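# Tighten shutter spring one third turn and bolt the wheel

## Task

Wind the tension wheel of the shutter's spring one third of a revolution in the tightening direction so it rests at the blue-marked slot, then slide the locking bolt completely in so the wheel is held there; it only counts if the wheel and bolt stay put with the robot letting go.

## Robot and tools

Robot: two arms, left_arm and right_arm, each with a two-finger gripper. Base roots in the scene frame: left_arm at (-0.035, +0.331, 0) m, quat_wxyz (+0.999, 0, 0, +0.034); right_arm at (+0.031, -0.302, 0) m, quat_wxyz (+0.999, 0, 0, -0.044). The names are labels, not image sides.

Scene frame (used for every pose and every printed pose): origin on the table surface midway between the arms, +z upward, +x outward across the table, left_arm on the +y side. On a gripper, the fingers extend along its own +z and close along its own y. end_effector_position is the spot between the finger pads, roughly 1 cm short of the fingertips. Joint limits (rad), base to hand: waist -2.880 to 2.880, shoulder 0.000 to 3.142, elbow 0.000 to 3.019, wrist pitch -1.693 to 1.571, wrist yaw -1.571 to 1.571, wrist roll -2.094 to 2.094. Elbows never quite straighten.

The row: every motion argument is one flat list of 16 numbers covering both arms, even if only one moves: x, y, z, qw, qx, qy, qz, opening for left_arm, then those 8 for right_arm. x, y, z are an absolute target position for the gripper point in metres; qw..qz an absolute target orientation (w first), both in the scene frame. opening is a scale from -1 (shut) to +1 (fully apart, 0.094 m); it is a setpoint, not an increment. A call is rejected, sending nothing, if any target sits over 0.6 m from that arm's last reported position along any of its gripper axes. Each control step, the commanded pose is trimmed to at most 70 mm and 16 degrees from the measured pose; position wins over orientation if both cannot be met. To hold an orientation, repeat the same target quaternion each time rather than copying the drifting reported one. An arm meant to stay still should receive its whole last reported pose plus its desired opening in every call.

Tools:
- execute_actions: {"actions": [...], "pictures": bool}. The list holds zero or one item. Empty list: just report the state. An action item has "rows" (1 to 15 rows of 16 numbers) and "steps" (1 to 15, default 15); each step lasts 1/30 s, one row per step, the final row repeating if rows run out. A wait item has only "steps" (up to 300), counted from the previous result, so thinking time eats into it. Pictures are included unless pictures is false.
- move: {"target": one 16-number row, "speed": m/s from 0.002 to 0.5, default 0.25}. Both grippers travel straight lines that finish together, lasting 0.5 to 10 s (cut off at 10 s). Rotation rate is capped at twice speed in rad/s, taking the shorter way. The opening is applied at the start. Paths ignore obstacles and the other arm; grippers lag, wander and can exceed speed, mainly near full reach. Faster contact hits harder, and a target placed deeper past a contact presses harder. Its result adds a "move:" line with the ending (done, off_target, moving, held, fault), any limits (paced = target clipped; held = some steps blocked, after which the arm may lurch fast), and each gripper's distance to its target.
- wait: {"seconds": 0 to 10}; nothing new is commanded.
- zoom_image: {"camera": one of cam_head_left, cam_head_right, cam_high, cam_low, cam_left_wrist, cam_right_wrist, "region": [x0, y0, x1, y1]} in pixels of that 504x504 image, top-left origin, region no bigger than 504 by 504.
- read_manual: {"section": "licences"}; only licence text, no motion.
- finished_scene: {"scene": n}; ends the current scene irreversibly and reports whether the goal holds.

Reading results: a state line per arm gives gripper position and quat_wxyz; printed positions can be slightly wrong, more when reaching far, and arms often stop a centimetre or so short, usually low. "pose unreachable" means the clearance check altered or blocked that arm's command; HELD flags steps where this happened. A "Hand target" line shows where the controller is currently driving each gripper. After an action, an arm continues only up to its last trimmed pose, so check and command the remainder. grip_measured is the finger gap on the command scale; the last value of Joint positions is the gap in metres. Readings may be off by about 1 mm per gripper. To grasp, command roughly 0.03 below grip_measured for a firm hold, closer for a light one; pad force tops out near 50 to 62 N, less on very thin parts. Joint torques are raw drive outputs with offsets and noise. MOTOR HOT appears at 85 °C; at 100 °C an OVER-TEMPERATURE FAULT drops that arm, so avoid long loaded holds. FAULT lines mean an arm stopped.

Avoid: knocking or placing anything off the table, arms colliding or shoving each other, drops, slips, slams and forceful pushes. Brief outside tugs on held parts or nudges to loose items may occur. The wheel and bolt must remain in place after release, so let go and verify before finishing.

Each tool is called after "Call:" in YAML: its name, and indented under it one key for each argument.

## Session

Call:
execute_actions:
  actions: []

Scene clock: 0.00 s of 5400.00 s.
left_arm: end_effector_position=(+0.3018, +0.6949, +0.3617) grip_measured=+1.000 end_effector_quat_wxyz=(+0.723, +0.134, +0.677, -0.035) | right_arm: end_effector_position=(+0.2082, -0.5747, +0.3588) grip_measured=+1.000 end_effector_quat_wxyz=(+0.003, -0.366, +0.844, -0.392)
Joint positions: left_arm=[ 1.105  1.423  0.922  0.803  1.409 -0.151  0.094] | right_arm=[-0.807  0.72   0.982 -1.045  0.186 -1.791  0.094]
Joint velocities: left_arm=[-0.015  0.005  0.002  0.012  0.022  0.066  0.   ] | right_arm=[ 0.005  0.005 -0.002  0.002  0.007 -0.037  0.   ]
Joint torques (N m, as the arm reports them, + toward a larger angle): no reading
Motor temperatures (°C, as the motors report them): left_arm=[28 28 28 27 29 29] | right_arm=[30 28 30 29 27 28]
Hand target (left_arm): +0.303, +0.698, +0.375; +0.725, +0.145, +0.673, -0.023
Hand target (right_arm): +0.210, -0.576, +0.373; +0.006, -0.362, +0.840, -0.404

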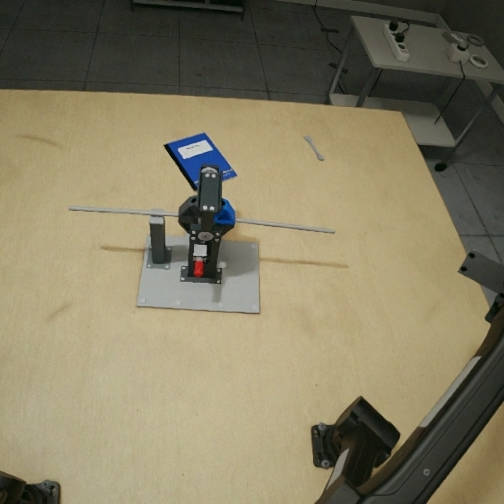

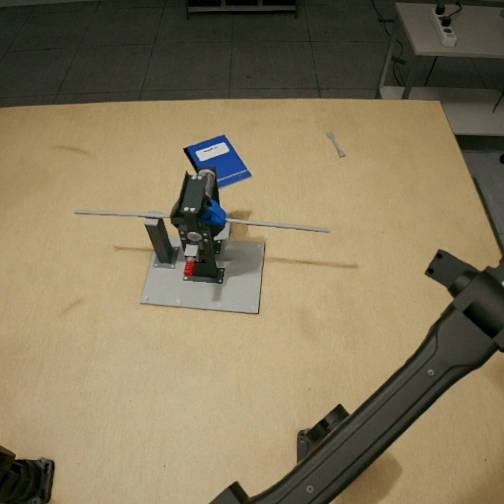

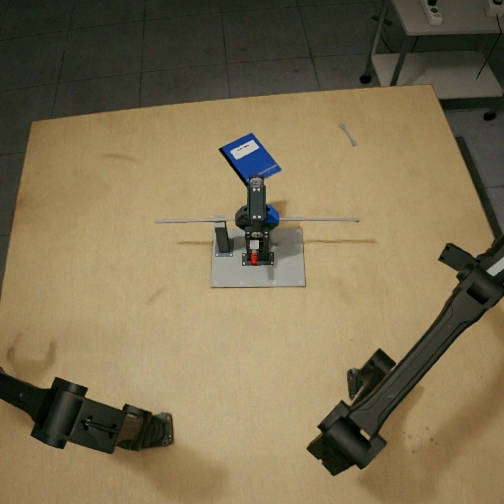

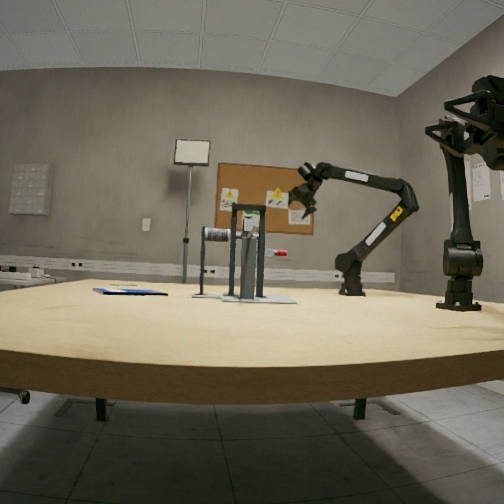

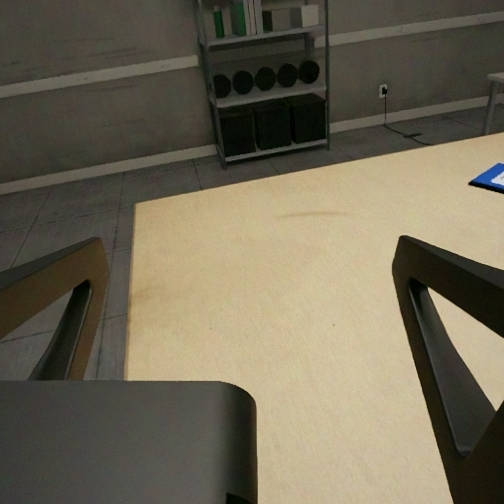

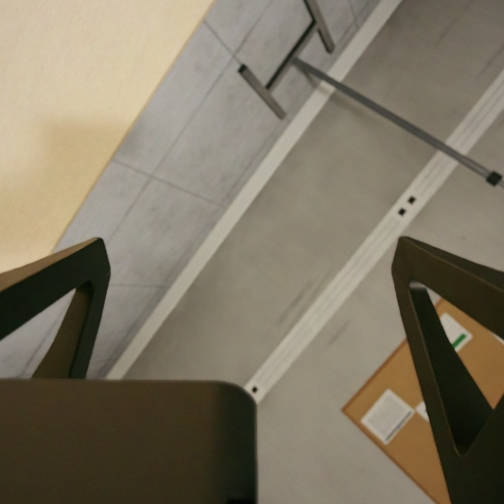

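Call:
zoom_image:
  camera: "cam_head_left"
  region: [130,150,290,320]

Call:
zoom_image:
  camera: "cam_head_right"
  region: [130,150,290,320]

Call:
zoom_image:
  camera: "cam_low"
  region: [180,190,310,320]

Region (130, 150, 290, 320) of cam_head_left's 504x504 image, scaled by 2.965, with more detail than that image has; it fills the left 474 columns of this view, and the rest is white.

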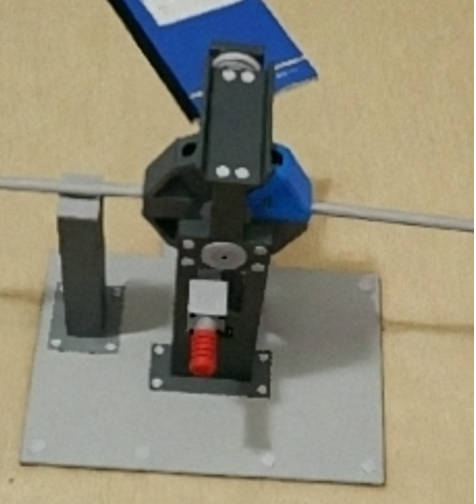

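Region (130, 150, 290, 320) of cam_head_right's 504x504 image, scaled by 2.965, with more detail than that image has; it fills the left 474 columns of this view, and the rest is white.

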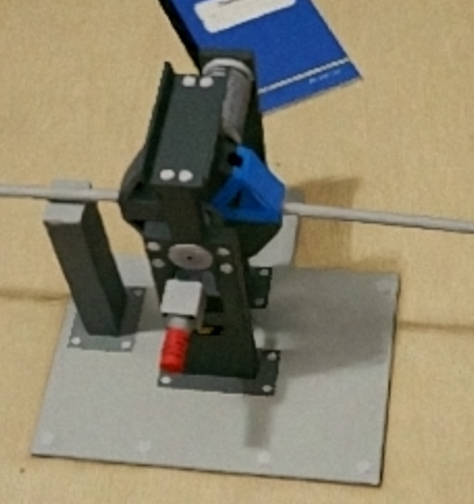

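Region (180, 190, 310, 320) of cam_low's 504x504 image, scaled by 3.877, with more detail than that image has.

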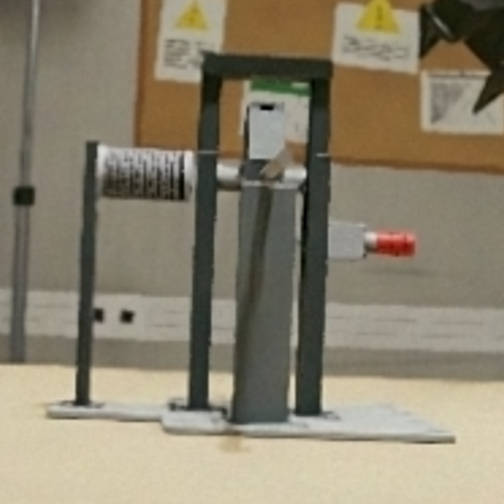

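Call:
move:
  target: [0.25,0.15,0.3,0.707,0,0.707,0,1,0.27,-0.12,0.3,0.707,0,0.707,0,1]
  speed: 0.35

Scene clock: 14.93 s of 5400.00 s.
left_arm: end_effector_position=(+0.2366, +0.1490, +0.2711) grip_measured=+1.000 end_effector_quat_wxyz=(+0.693, +0.020, +0.720, +0.016) | right_arm: end_effector_position=(+0.2717, -0.1208, +0.2995) grip_measured=+1.000 end_effector_quat_wxyz=(+0.710, -0.019, +0.703, -0.031)
Joint positions: left_arm=[-1.132  0.717  0.323  0.315 -1.058 -0.019  0.094] | right_arm=[ 1.305  0.639  0.332  0.338  1.233 -0.1    0.094]
Joint velocities: left_arm=[-0.005 -0.015  0.002  0.002  0.007 -0.051  0.   ] | right_arm=[-0.015 -0.005  0.002  0.012 -0.007 -0.066  0.   ]
Joint torques (N m, as the arm reports them, + toward a larger angle): left_arm=[ 0.52 -1.05 15.43  1.93 -0.1  -0.11] | right_arm=[ 0.08  0.76 10.6   2.04 -0.23  0.02]
Motor temperatures (°C, as the motors report them): left_arm=[28 29 33 27 29 29] | right_arm=[30 29 36 30 27 28]
Hand target (left_arm): +0.241, +0.143, +0.305; +0.707, -0.009, +0.707, -0.010
Hand target (right_arm): +0.271, -0.118, +0.302; +0.713, -0.021, +0.701, -0.027
Off the commanded pose (left_arm): 0.032 m, 4 deg.
Off the commanded pose (right_arm): 0.002 m, 4 deg.
After step 90, 8.40 s passed at rest.
move: off_target (left_arm, right_arm)

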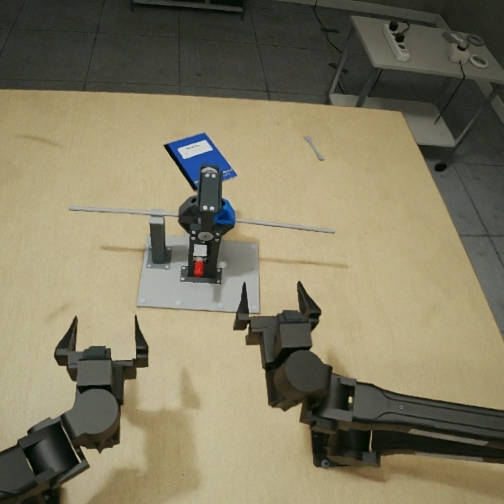

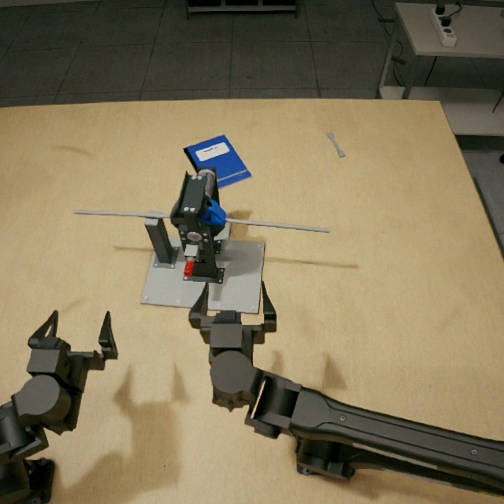

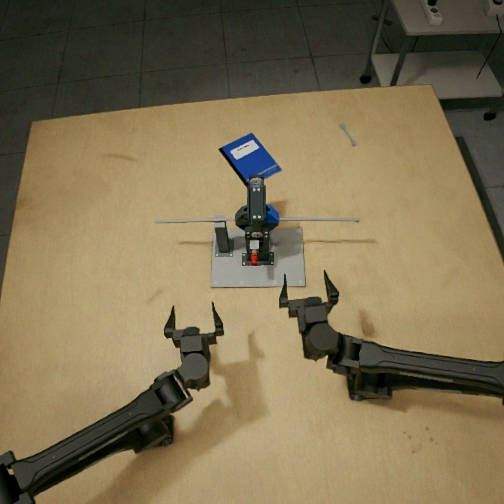

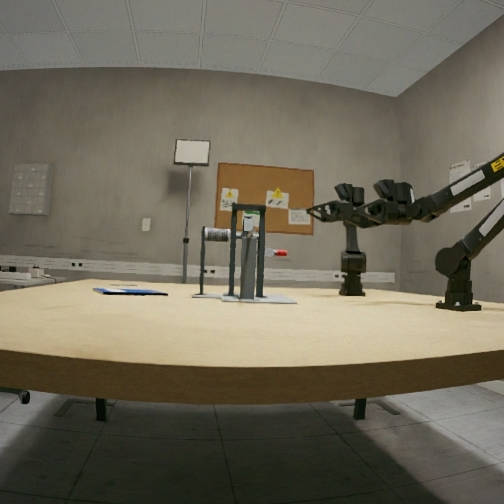

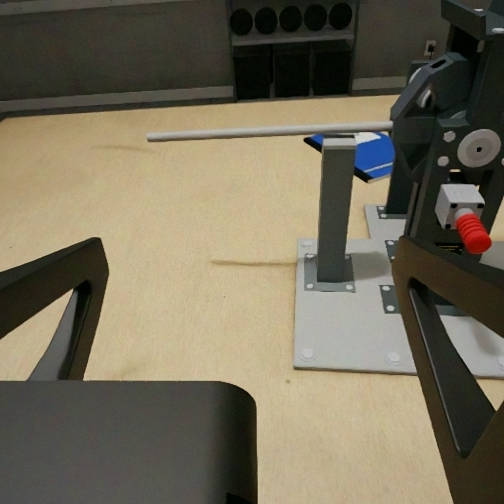

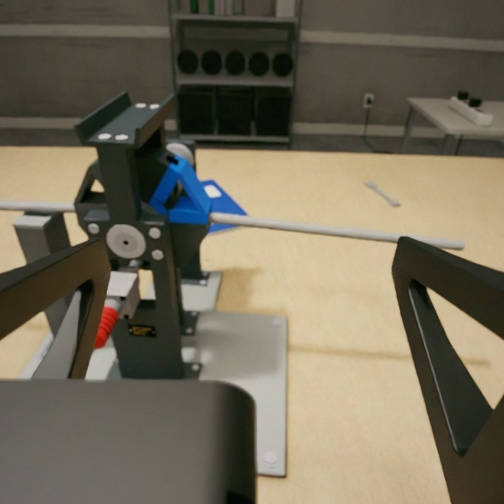

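Call:
move:
  target: [0.40,0.17,0.225,0.5,-0.5,0.5,-0.5,1,0.46,-0.2,0.32,0,0.707,0.707,0,1]
  speed: 0.35

Scene clock: 28.40 s of 5400.00 s.
left_arm: end_effector_position=(+0.3874, +0.1747, +0.2039) grip_measured=+1.000 end_effector_quat_wxyz=(+0.500, -0.496, +0.522, -0.481) | right_arm: end_effector_position=(+0.4510, -0.2021, +0.3033) grip_measured=+1.000 end_effector_quat_wxyz=(-0.023, +0.697, +0.716, +0.002)
Joint positions: left_arm=[-0.622  1.296  0.395  0.857 -0.548 -1.549  0.094] | right_arm=[ 0.308  1.484  1.576 -1.685 -0.04   1.763  0.094]
Joint velocities: left_arm=[ 0.015 -0.015 -0.012 -0.002  0.022  0.022  0.   ] | right_arm=[-0.005 -0.015 -0.002 -0.012  0.007 -0.037  0.   ]
Joint torques (N m, as the arm reports them, + toward a larger angle): left_arm=[ 0.87 -5.38 11.61  2.11  0.1  -0.05] | right_arm=[ -0.56 -11.19  13.75  -0.74  -0.13   0.22]
Motor temperatures (°C, as the motors report them): left_arm=[28 29 37 27 29 29] | right_arm=[30 29 39 30 27 28]
Hand target (left_arm): +0.402, +0.169, +0.223; +0.503, -0.497, +0.500, -0.500
Hand target (right_arm): +0.457, -0.202, +0.319; -0.017, +0.703, +0.711, +0.014
Off the commanded pose (left_arm): 0.025 m, 3 deg.
Off the commanded pose (right_arm): 0.019 m, 3 deg.
joint sent to its limit (right arm) — the command would take joint 4 (wrist pitch) past its lower limit, so that joint was sent only as far as its limit.
After step 90, 6.83 s passed at rest.
move: off_target (left_arm, right_arm)

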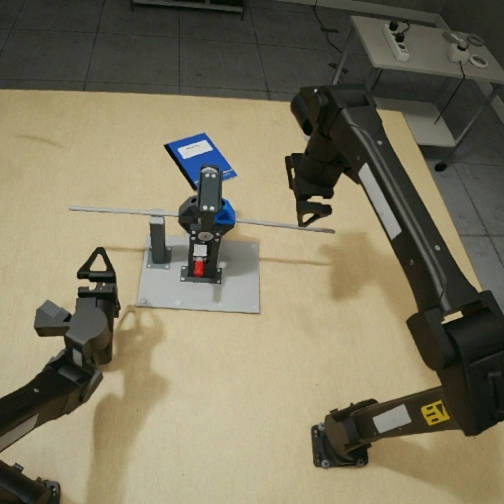

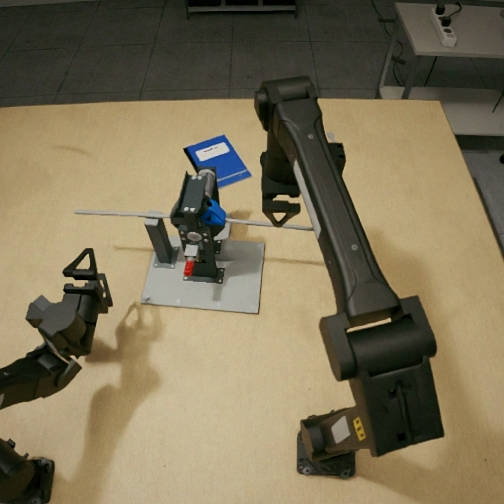

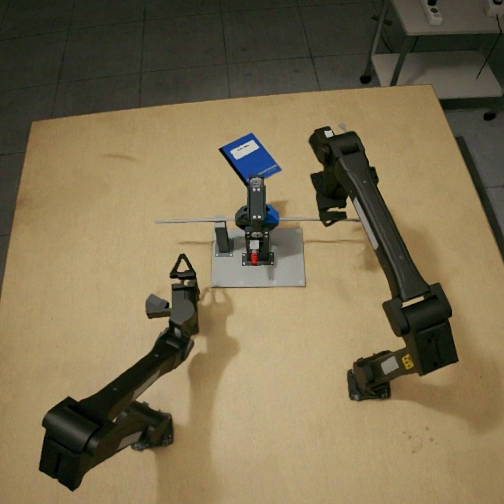

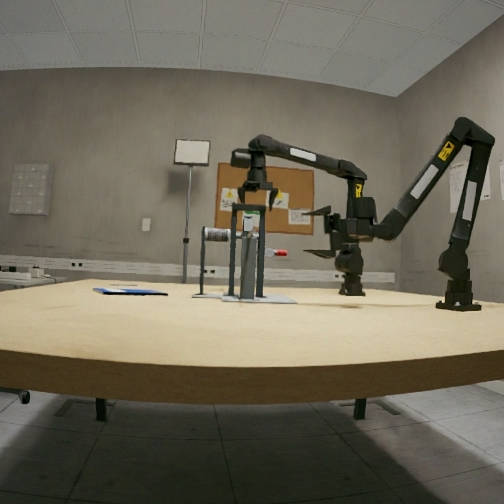

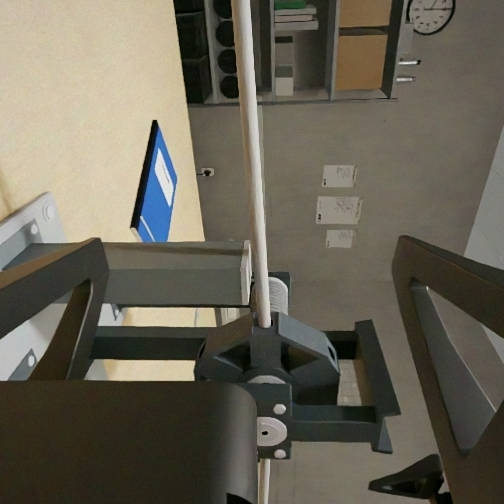

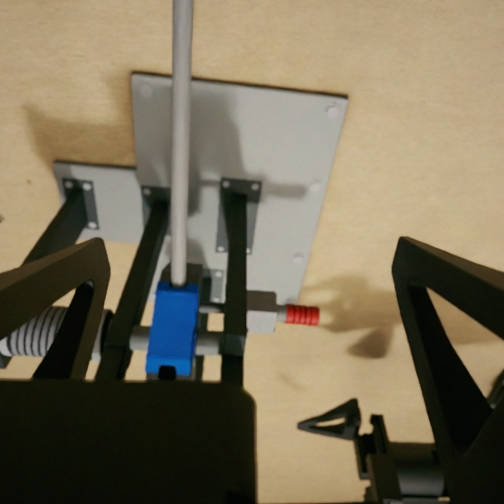

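Call:
move:
  target: [0.535,0.165,0.225,0.474,-0.474,0.526,-0.526,1,0.495,-0.2,0.215,0,0.743,0.669,0,1]

Scene clock: 32.50 s of 5400.00 s.
left_arm: end_effector_position=(+0.5224, +0.1678, +0.2170) grip_measured=+1.000 end_effector_quat_wxyz=(+0.476, -0.471, +0.531, -0.519) | right_arm: end_effector_position=(+0.4869, -0.2005, +0.2107) grip_measured=+1.000 end_effector_quat_wxyz=(-0.008, +0.738, +0.675, -0.010)
Joint positions: left_arm=[-0.427  1.574  0.711  0.855 -0.257 -1.557  0.094] | right_arm=[ 0.308  1.585  1.449 -1.461 -0.004  1.879  0.094]
Joint velocities: left_arm=[ 0.015 -0.005 -0.012  0.022  0.007  0.037  0.   ] | right_arm=[-0.005 -0.005  0.012 -0.007 -0.051  0.066  0.   ]
Joint torques (N m, as the arm reports them, + toward a larger angle): left_arm=[  0.24 -10.44  11.28   0.87   0.19  -0.01] | right_arm=[ -0.56 -12.97   9.99   0.51   0.17   0.19]
Motor temperatures (°C, as the motors report them): left_arm=[28 29 36 27 29 29] | right_arm=[30 29 40 30 27 28]
Hand target (left_arm): +0.535, +0.164, +0.223; +0.475, -0.472, +0.525, -0.525
Hand target (right_arm): +0.493, -0.201, +0.214; -0.000, +0.743, +0.669, -0.000
Off the commanded pose (left_arm): 0.015 m, 1 deg.
Off the commanded pose (right_arm): 0.009 m, 2 deg.
After step 90, 0.10 s passed at rest.
move: off_target (left_arm)

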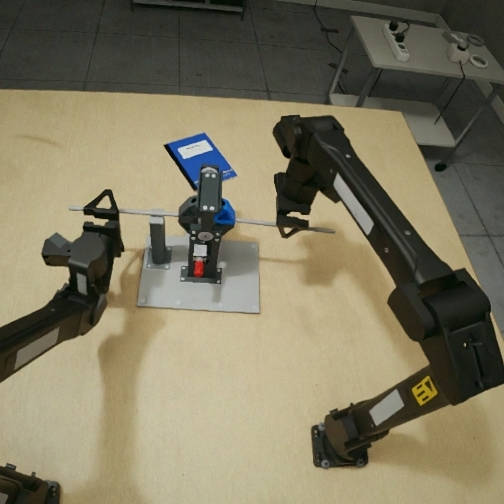

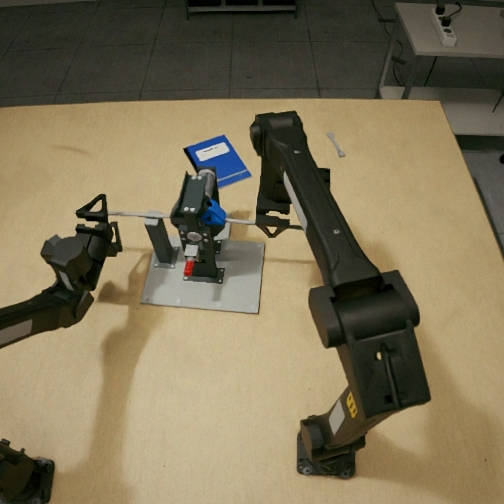

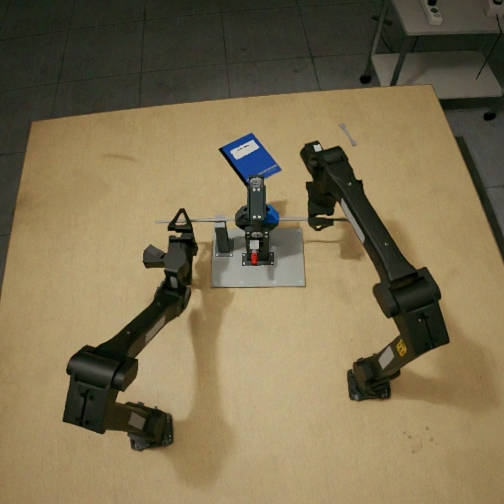

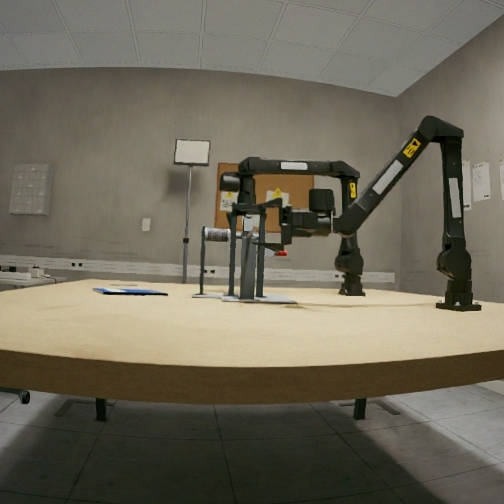

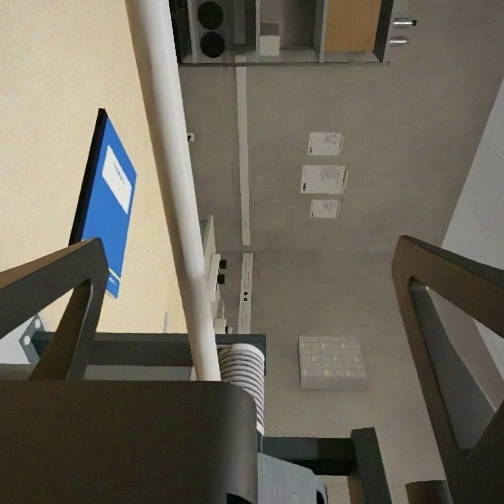

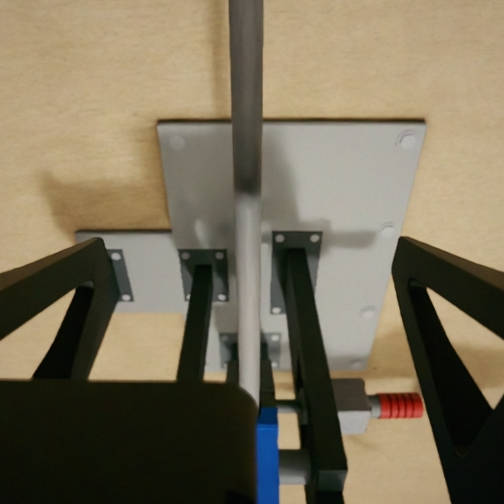

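Call:
move:
  target: [0.543,0.165,0.203,0.474,-0.474,0.526,-0.526,-0.4,0.496,-0.2,0.183,0,0.743,0.669,0,-0.4]
  speed: 0.1

Scene clock: 35.60 s of 5400.00 s.
left_arm: end_effector_position=(+0.5270, +0.1652, +0.1873) grip_measured=-0.398 end_effector_quat_wxyz=(+0.467, -0.476, +0.544, -0.510) | right_arm: end_effector_position=(+0.4898, -0.1998, +0.1865) grip_measured=-0.397 end_effector_quat_wxyz=(-0.004, +0.739, +0.674, -0.003)
Joint positions: left_arm=[-0.426  1.638  0.712  0.88  -0.248 -1.56   0.028] | right_arm=[ 0.308  1.591  1.393 -1.381 -0.004  1.882  0.028]
Joint velocities: left_arm=[ 0.005 -0.005 -0.007 -0.022 -0.037 -0.007 -0.   ] | right_arm=[-0.005 -0.005  0.012 -0.007 -0.066 -0.007  0.001]
Joint torques (N m, as the arm reports them, + toward a larger angle): left_arm=[  1.06 -11.45  11.02   2.17   0.17  -0.03] | right_arm=[ -0.57 -11.99   9.56   0.32   0.17   0.2 ]
Motor temperatures (°C, as the motors report them): left_arm=[28 29 36 27 29 29] | right_arm=[30 29 40 30 27 28]
Hand target (left_arm): +0.542, +0.165, +0.203; +0.473, -0.473, +0.526, -0.525
Hand target (right_arm): +0.495, -0.200, +0.183; +0.000, +0.743, +0.669, -0.000
Off the commanded pose (left_arm): 0.022 m, 3 deg.
Off the commanded pose (right_arm): 0.007 m, 1 deg.
move: off_target (left_arm)

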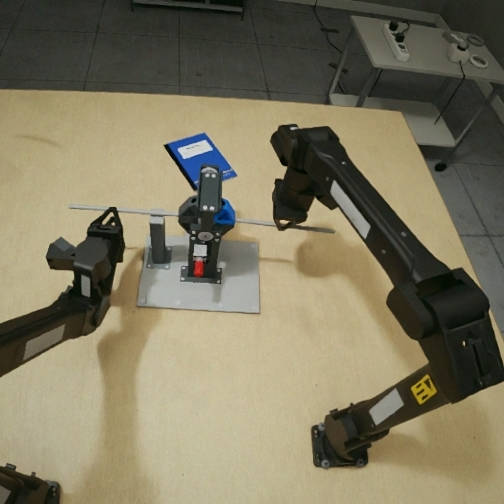

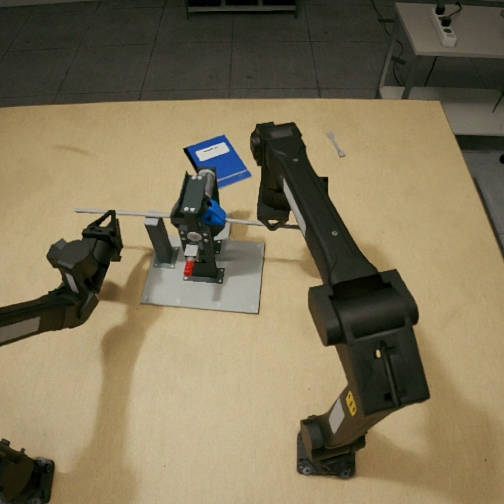

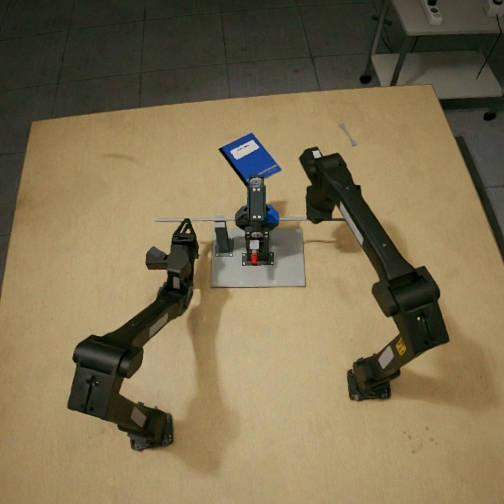

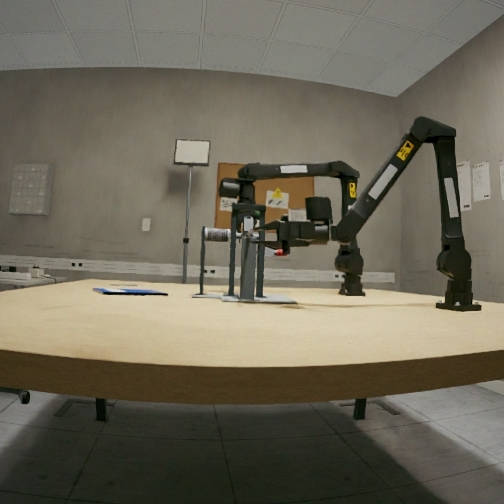

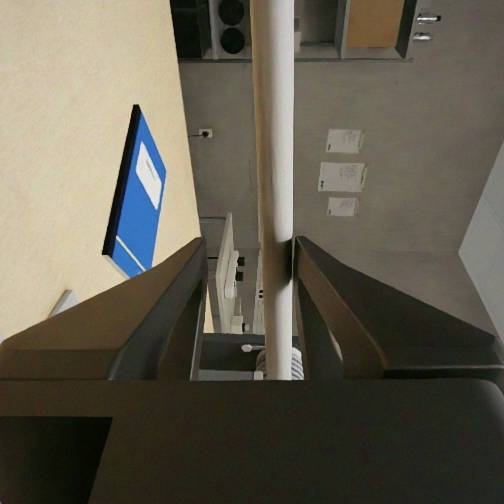

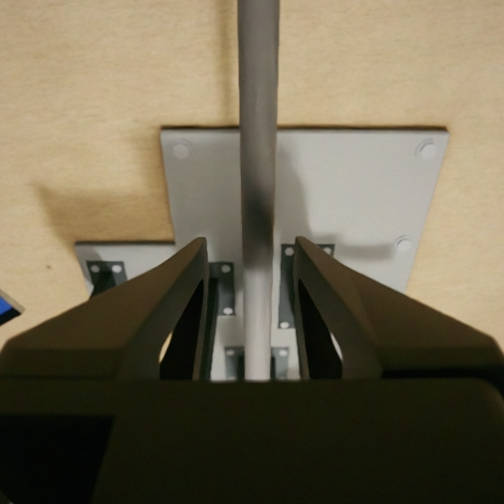

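Both are just at the tips.

Call:
move:
  target: [0.56,0.163,0.21,0.474,-0.474,0.526,-0.526,-0.3,0.495,-0.2,0.17,0,0.743,0.669,0,-0.4]
  speed: 0.05

Call:
move:
  target: [0.56,0.163,0.21,0.474,-0.474,0.526,-0.526,-0.3,0.495,-0.2,0.17,0,0.743,0.669,0,-0.85]

Scene clock: 41.57 s of 5400.00 s.
left_arm: end_effector_position=(+0.5433, +0.1636, +0.2041) grip_measured=-0.302 end_effector_quat_wxyz=(+0.473, -0.471, +0.532, -0.521) | right_arm: end_effector_position=(+0.4894, -0.2000, +0.1749) grip_measured=-0.397 end_effector_quat_wxyz=(-0.003, +0.739, +0.674, -0.002)
Joint positions: left_arm=[-0.417  1.648  0.761  0.876 -0.241 -1.561  0.033] | right_arm=[ 0.308  1.595  1.366 -1.347 -0.004  1.883  0.028]
Joint velocities: left_arm=[-0.015 -0.005  0.002 -0.007  0.022 -0.007 -0.   ] | right_arm=[ 0.005 -0.015  0.002  0.007 -0.007  0.022 -0.001]
Joint torques (N m, as the arm reports them, + toward a larger angle): left_arm=[  1.08 -11.07  11.71   0.87   0.18  -0.03] | right_arm=[ -0.41 -11.93   9.49   0.56   0.16   0.2 ]
Motor temperatures (°C, as the motors report them): left_arm=[28 29 36 27 29 29] | right_arm=[30 30 39 30 27 28]
Hand target (left_arm): +0.559, +0.163, +0.210; +0.474, -0.473, +0.525, -0.525
Hand target (right_arm): +0.495, -0.200, +0.170; +0.000, +0.743, +0.669, -0.000
Off the commanded pose (left_arm): 0.018 m, 1 deg.
Off the commanded pose (right_arm): 0.007 m, 1 deg.
After step 90, 1.80 s passed at rest.
move: off_target (left_arm)

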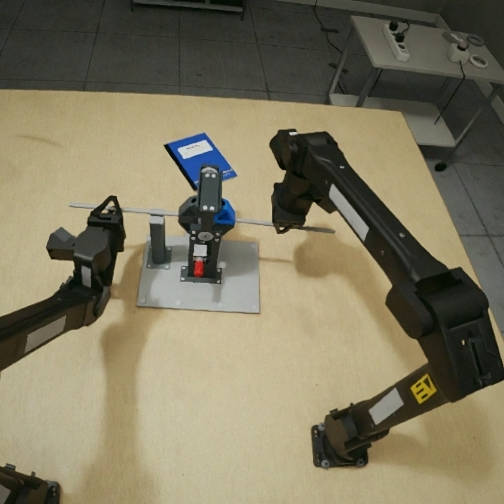

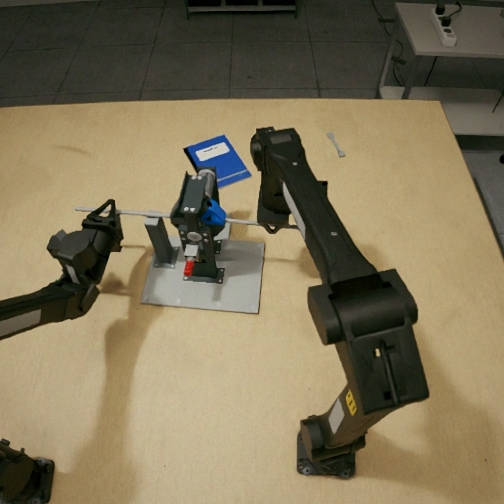

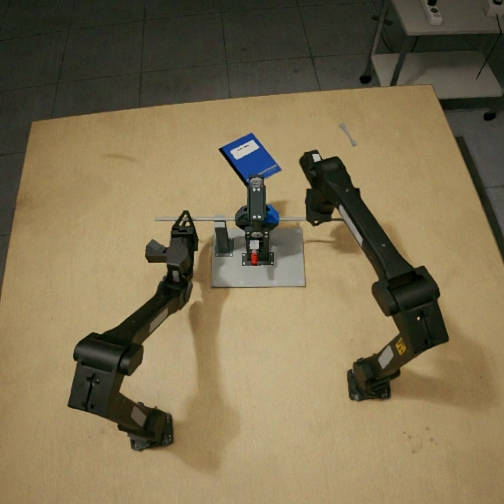

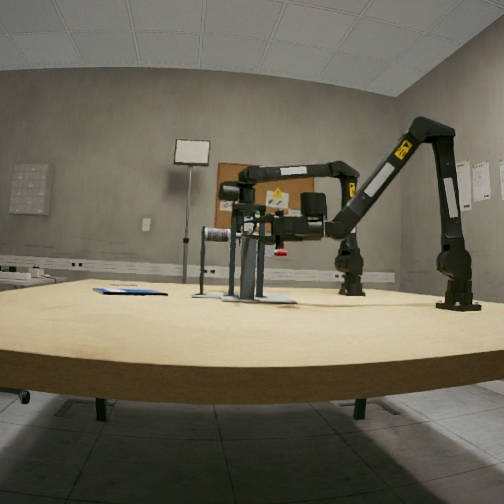

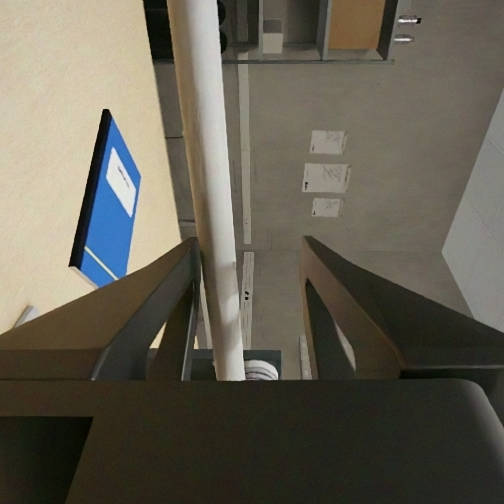

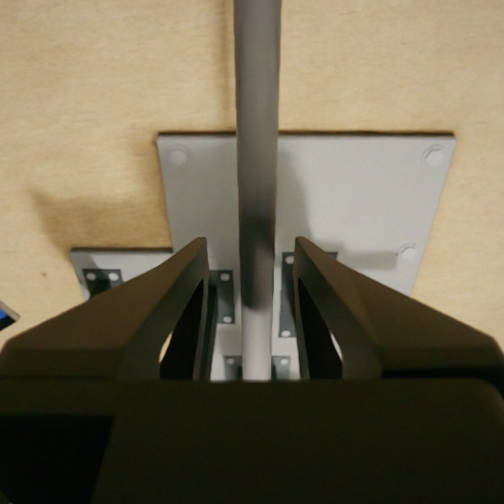

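Scene clock: 42.27 s of 5400.00 s.
left_arm: end_effector_position=(+0.5433, +0.1634, +0.2041) grip_measured=-0.302 end_effector_quat_wxyz=(+0.473, -0.471, +0.532, -0.521) | right_arm: end_effector_position=(+0.4890, -0.2001, +0.1744) grip_measured=-0.823 end_effector_quat_wxyz=(-0.003, +0.739, +0.674, -0.002)
Joint positions: left_arm=[-0.417  1.648  0.761  0.876 -0.24  -1.561  0.033] | right_arm=[ 0.308  1.595  1.365 -1.347 -0.004  1.882  0.008]
Joint velocities: left_arm=[ 0.005 -0.015  0.012 -0.012  0.007 -0.11  -0.001] | right_arm=[-0.005 -0.005  0.002 -0.037  0.007  0.037 -0.001]
Joint torques (N m, as the arm reports them, + toward a larger angle): left_arm=[  1.07 -11.18  11.71   0.85   0.19  -0.03] | right_arm=[ -0.52 -12.01   9.63   0.52   0.15   0.21]
Motor temperatures (°C, as the motors report them): left_arm=[28 29 36 27 29 29] | right_arm=[30 30 39 30 27 28]
Hand target (left_arm): +0.559, +0.163, +0.210; +0.473, -0.473, +0.525, -0.525
Hand target (right_arm): +0.495, -0.200, +0.170; -0.000, +0.743, +0.669, -0.000
Off the commanded pose (left_arm): 0.018 m, 1 deg.
Off the commanded pose (right_arm): 0.007 m, 1 deg.
move: off_target (left_arm)

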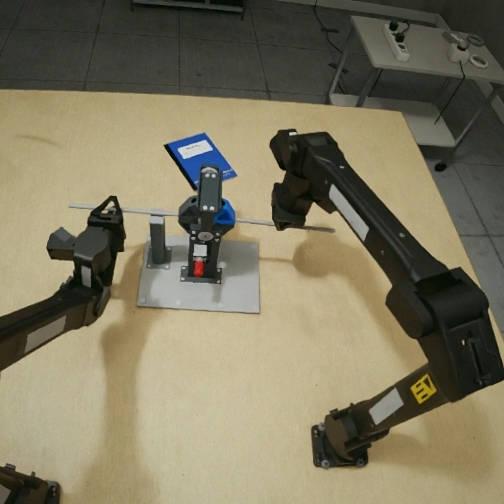

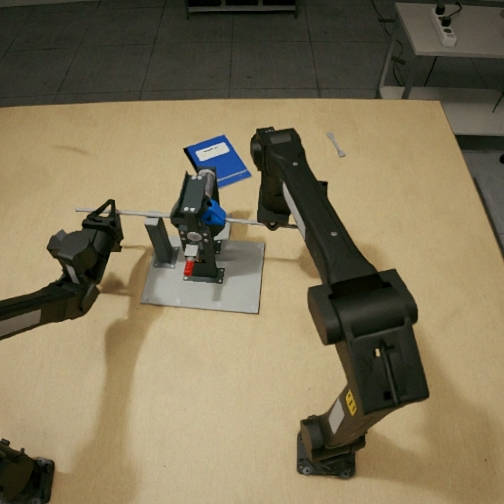

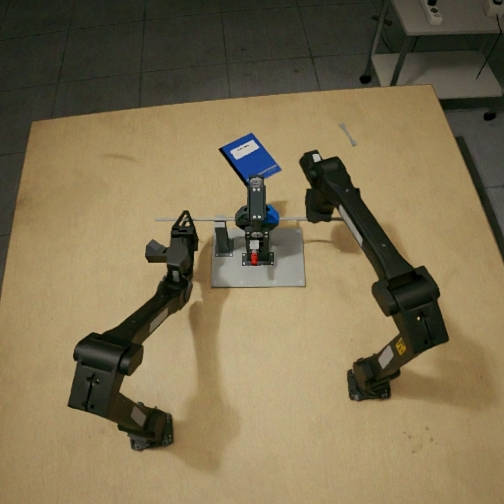

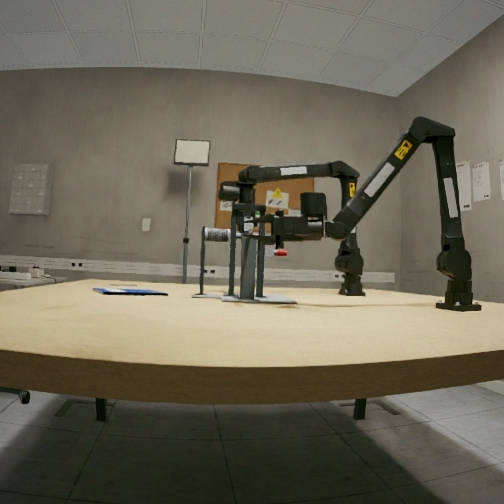

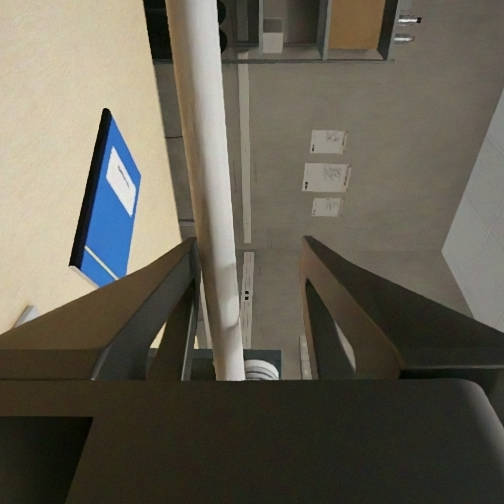

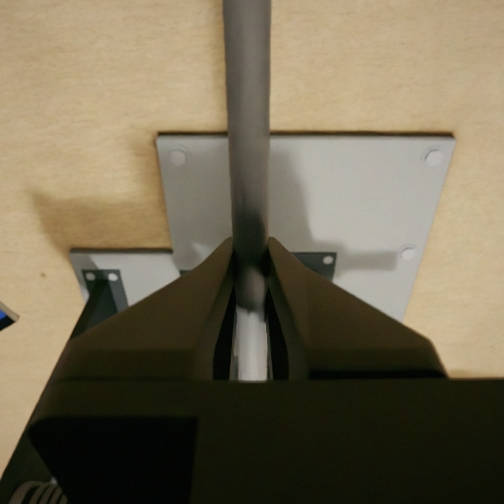

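Call:
move:
  target: [0.56,0.163,0.21,0.474,-0.474,0.526,-0.526,-0.3,0.481,-0.33,0.175,0,0.743,0.669,0,-0.87]
  speed: 0.1

Scene clock: 45.77 s of 5400.00 s.
left_arm: end_effector_position=(+0.5433, +0.1634, +0.2041) grip_measured=-0.302 end_effector_quat_wxyz=(+0.473, -0.471, +0.532, -0.521) | right_arm: end_effector_position=(+0.4756, -0.3269, +0.1644) grip_measured=-0.823 end_effector_quat_wxyz=(-0.016, +0.747, +0.665, -0.013)
Joint positions: left_arm=[-0.417  1.648  0.761  0.876 -0.24  -1.561  0.033] | right_arm=[ 0.032  1.562  1.297 -1.347 -0.005  1.63   0.008]
Joint velocities: left_arm=[ 0.005 -0.005  0.012 -0.007 -0.066 -0.081 -0.001] | right_arm=[ 0.005  0.005 -0.002  0.002  0.037 -0.037  0.001]
Joint torques (N m, as the arm reports them, + toward a larger angle): left_arm=[  1.06 -11.15  11.72   0.86   0.18  -0.03] | right_arm=[ -0.71 -13.79   9.88   0.38  -0.11   0.02]
Motor temperatures (°C, as the motors report them): left_arm=[28 29 36 27 29 29] | right_arm=[30 30 39 30 27 28]
Hand target (left_arm): +0.559, +0.163, +0.210; +0.474, -0.473, +0.525, -0.525
Hand target (right_arm): +0.480, -0.329, +0.175; -0.003, +0.743, +0.669, +0.003
Off the commanded pose (left_arm): 0.018 m, 1 deg.
Off the commanded pose (right_arm): 0.012 m, 2 deg.
move: off_target (left_arm, right_arm)

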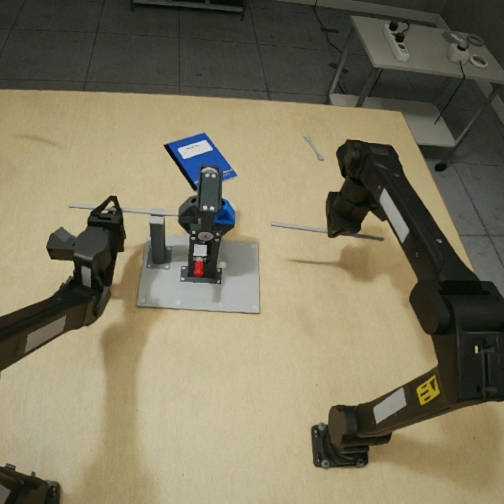

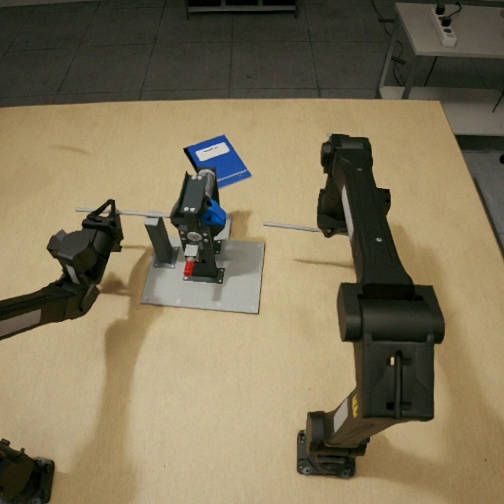

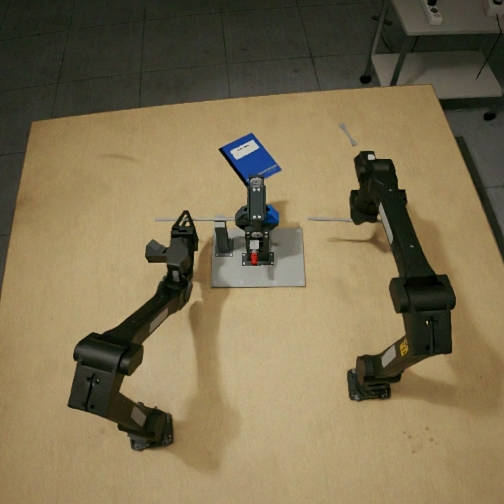

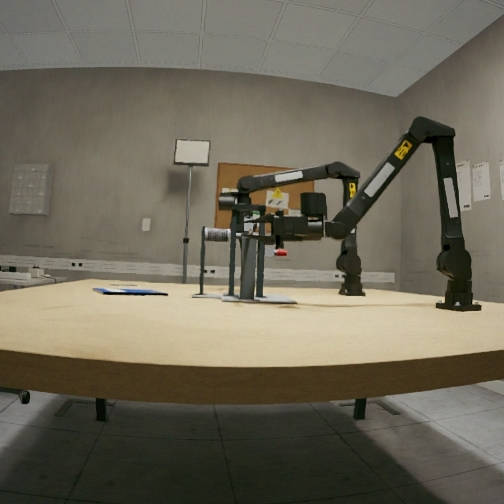

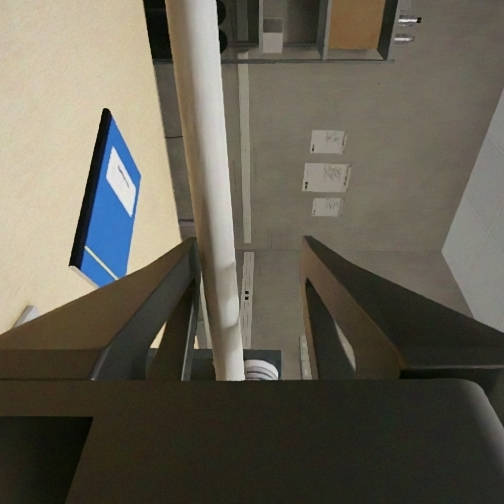

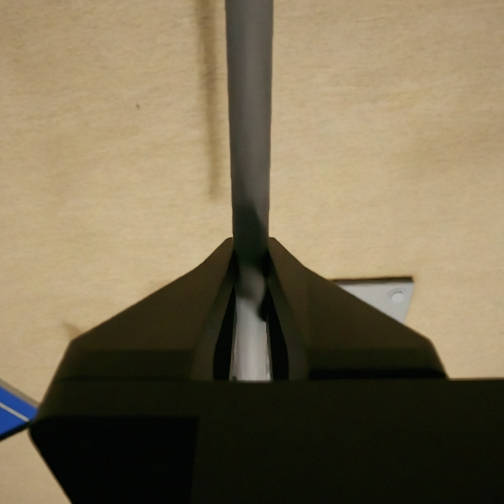

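Call:
move:
  target: [0.56,0.163,0.21,0.474,-0.474,0.526,-0.526,-0.3,0.481,-0.345,0.0,0,0.743,0.669,0,-0.87]
  speed: 0.15

Scene clock: 49.03 s of 5400.00 s.
left_arm: end_effector_position=(+0.5433, +0.1634, +0.2041) grip_measured=-0.302 end_effector_quat_wxyz=(+0.472, -0.471, +0.532, -0.521) | right_arm: end_effector_position=(+0.4715, -0.3381, +0.0024) grip_measured=-0.825 end_effector_quat_wxyz=(-0.007, +0.743, +0.669, -0.005)
Joint positions: left_arm=[-0.417  1.648  0.761  0.876 -0.24  -1.561  0.033] | right_arm=[ 0.007  1.739  1.045 -0.894 -0.003  1.595  0.008]
Joint velocities: left_arm=[-0.015 -0.005  0.002 -0.007  0.007 -0.051  0.001] | right_arm=[-0.005  0.005 -0.007  0.022  0.022  0.007  0.   ]
Joint torques (N m, as the arm reports them, + toward a larger angle): left_arm=[  1.08 -11.18  11.73   0.85   0.18  -0.04] | right_arm=[ -1.41 -12.52   7.84   0.69   0.1    0.04]
Motor temperatures (°C, as the motors report them): left_arm=[28 30 36 27 29 29] | right_arm=[30 31 39 30 27 28]
Hand target (left_arm): +0.559, +0.163, +0.210; +0.473, -0.473, +0.525, -0.525
Hand target (right_arm): +0.477, -0.344, +0.001; -0.000, +0.743, +0.669, +0.000
Off the commanded pose (left_arm): 0.018 m, 1 deg.
Off the commanded pose (right_arm): 0.012 m, 1 deg.
move: off_target (left_arm, right_arm)

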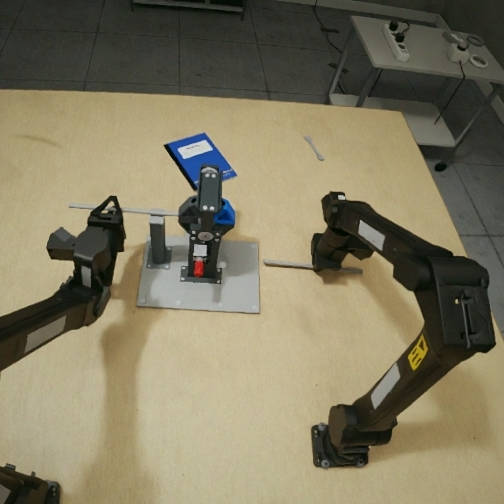

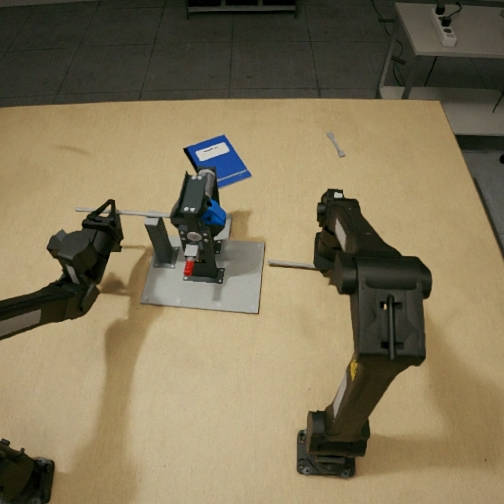

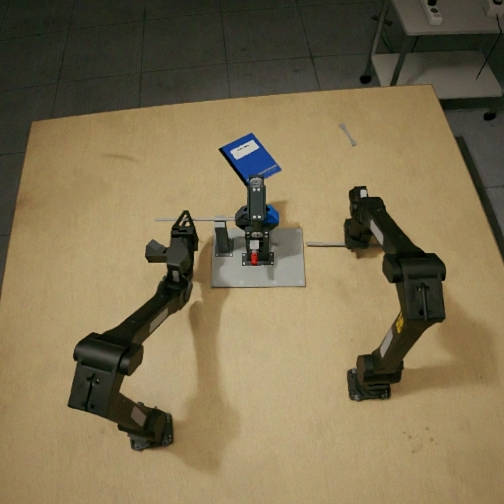

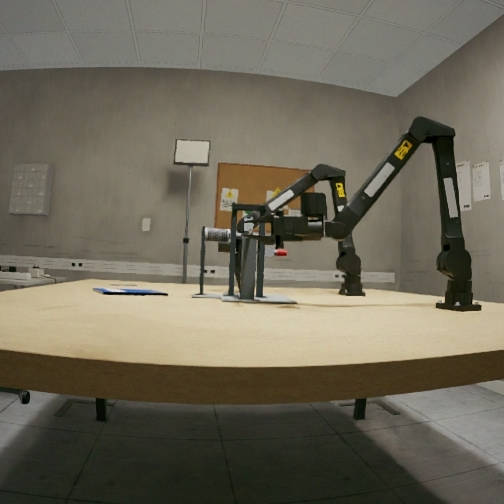

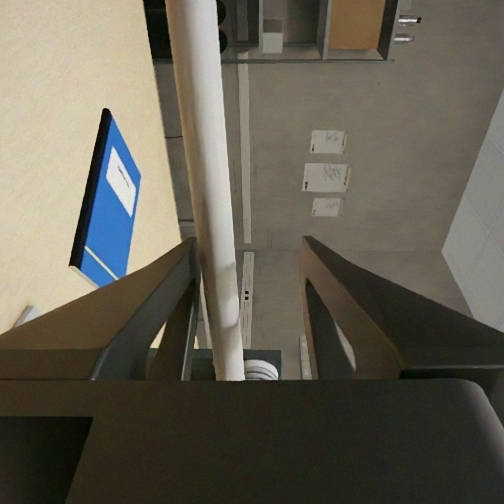

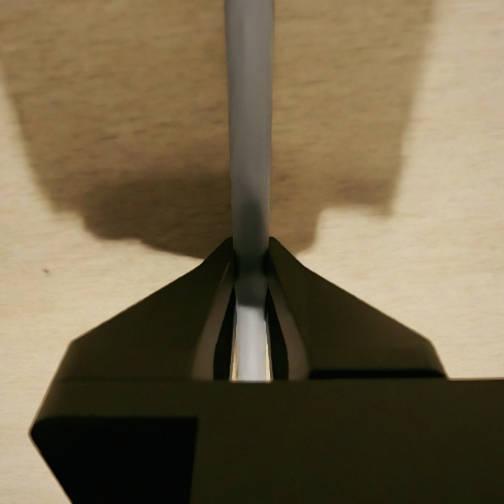

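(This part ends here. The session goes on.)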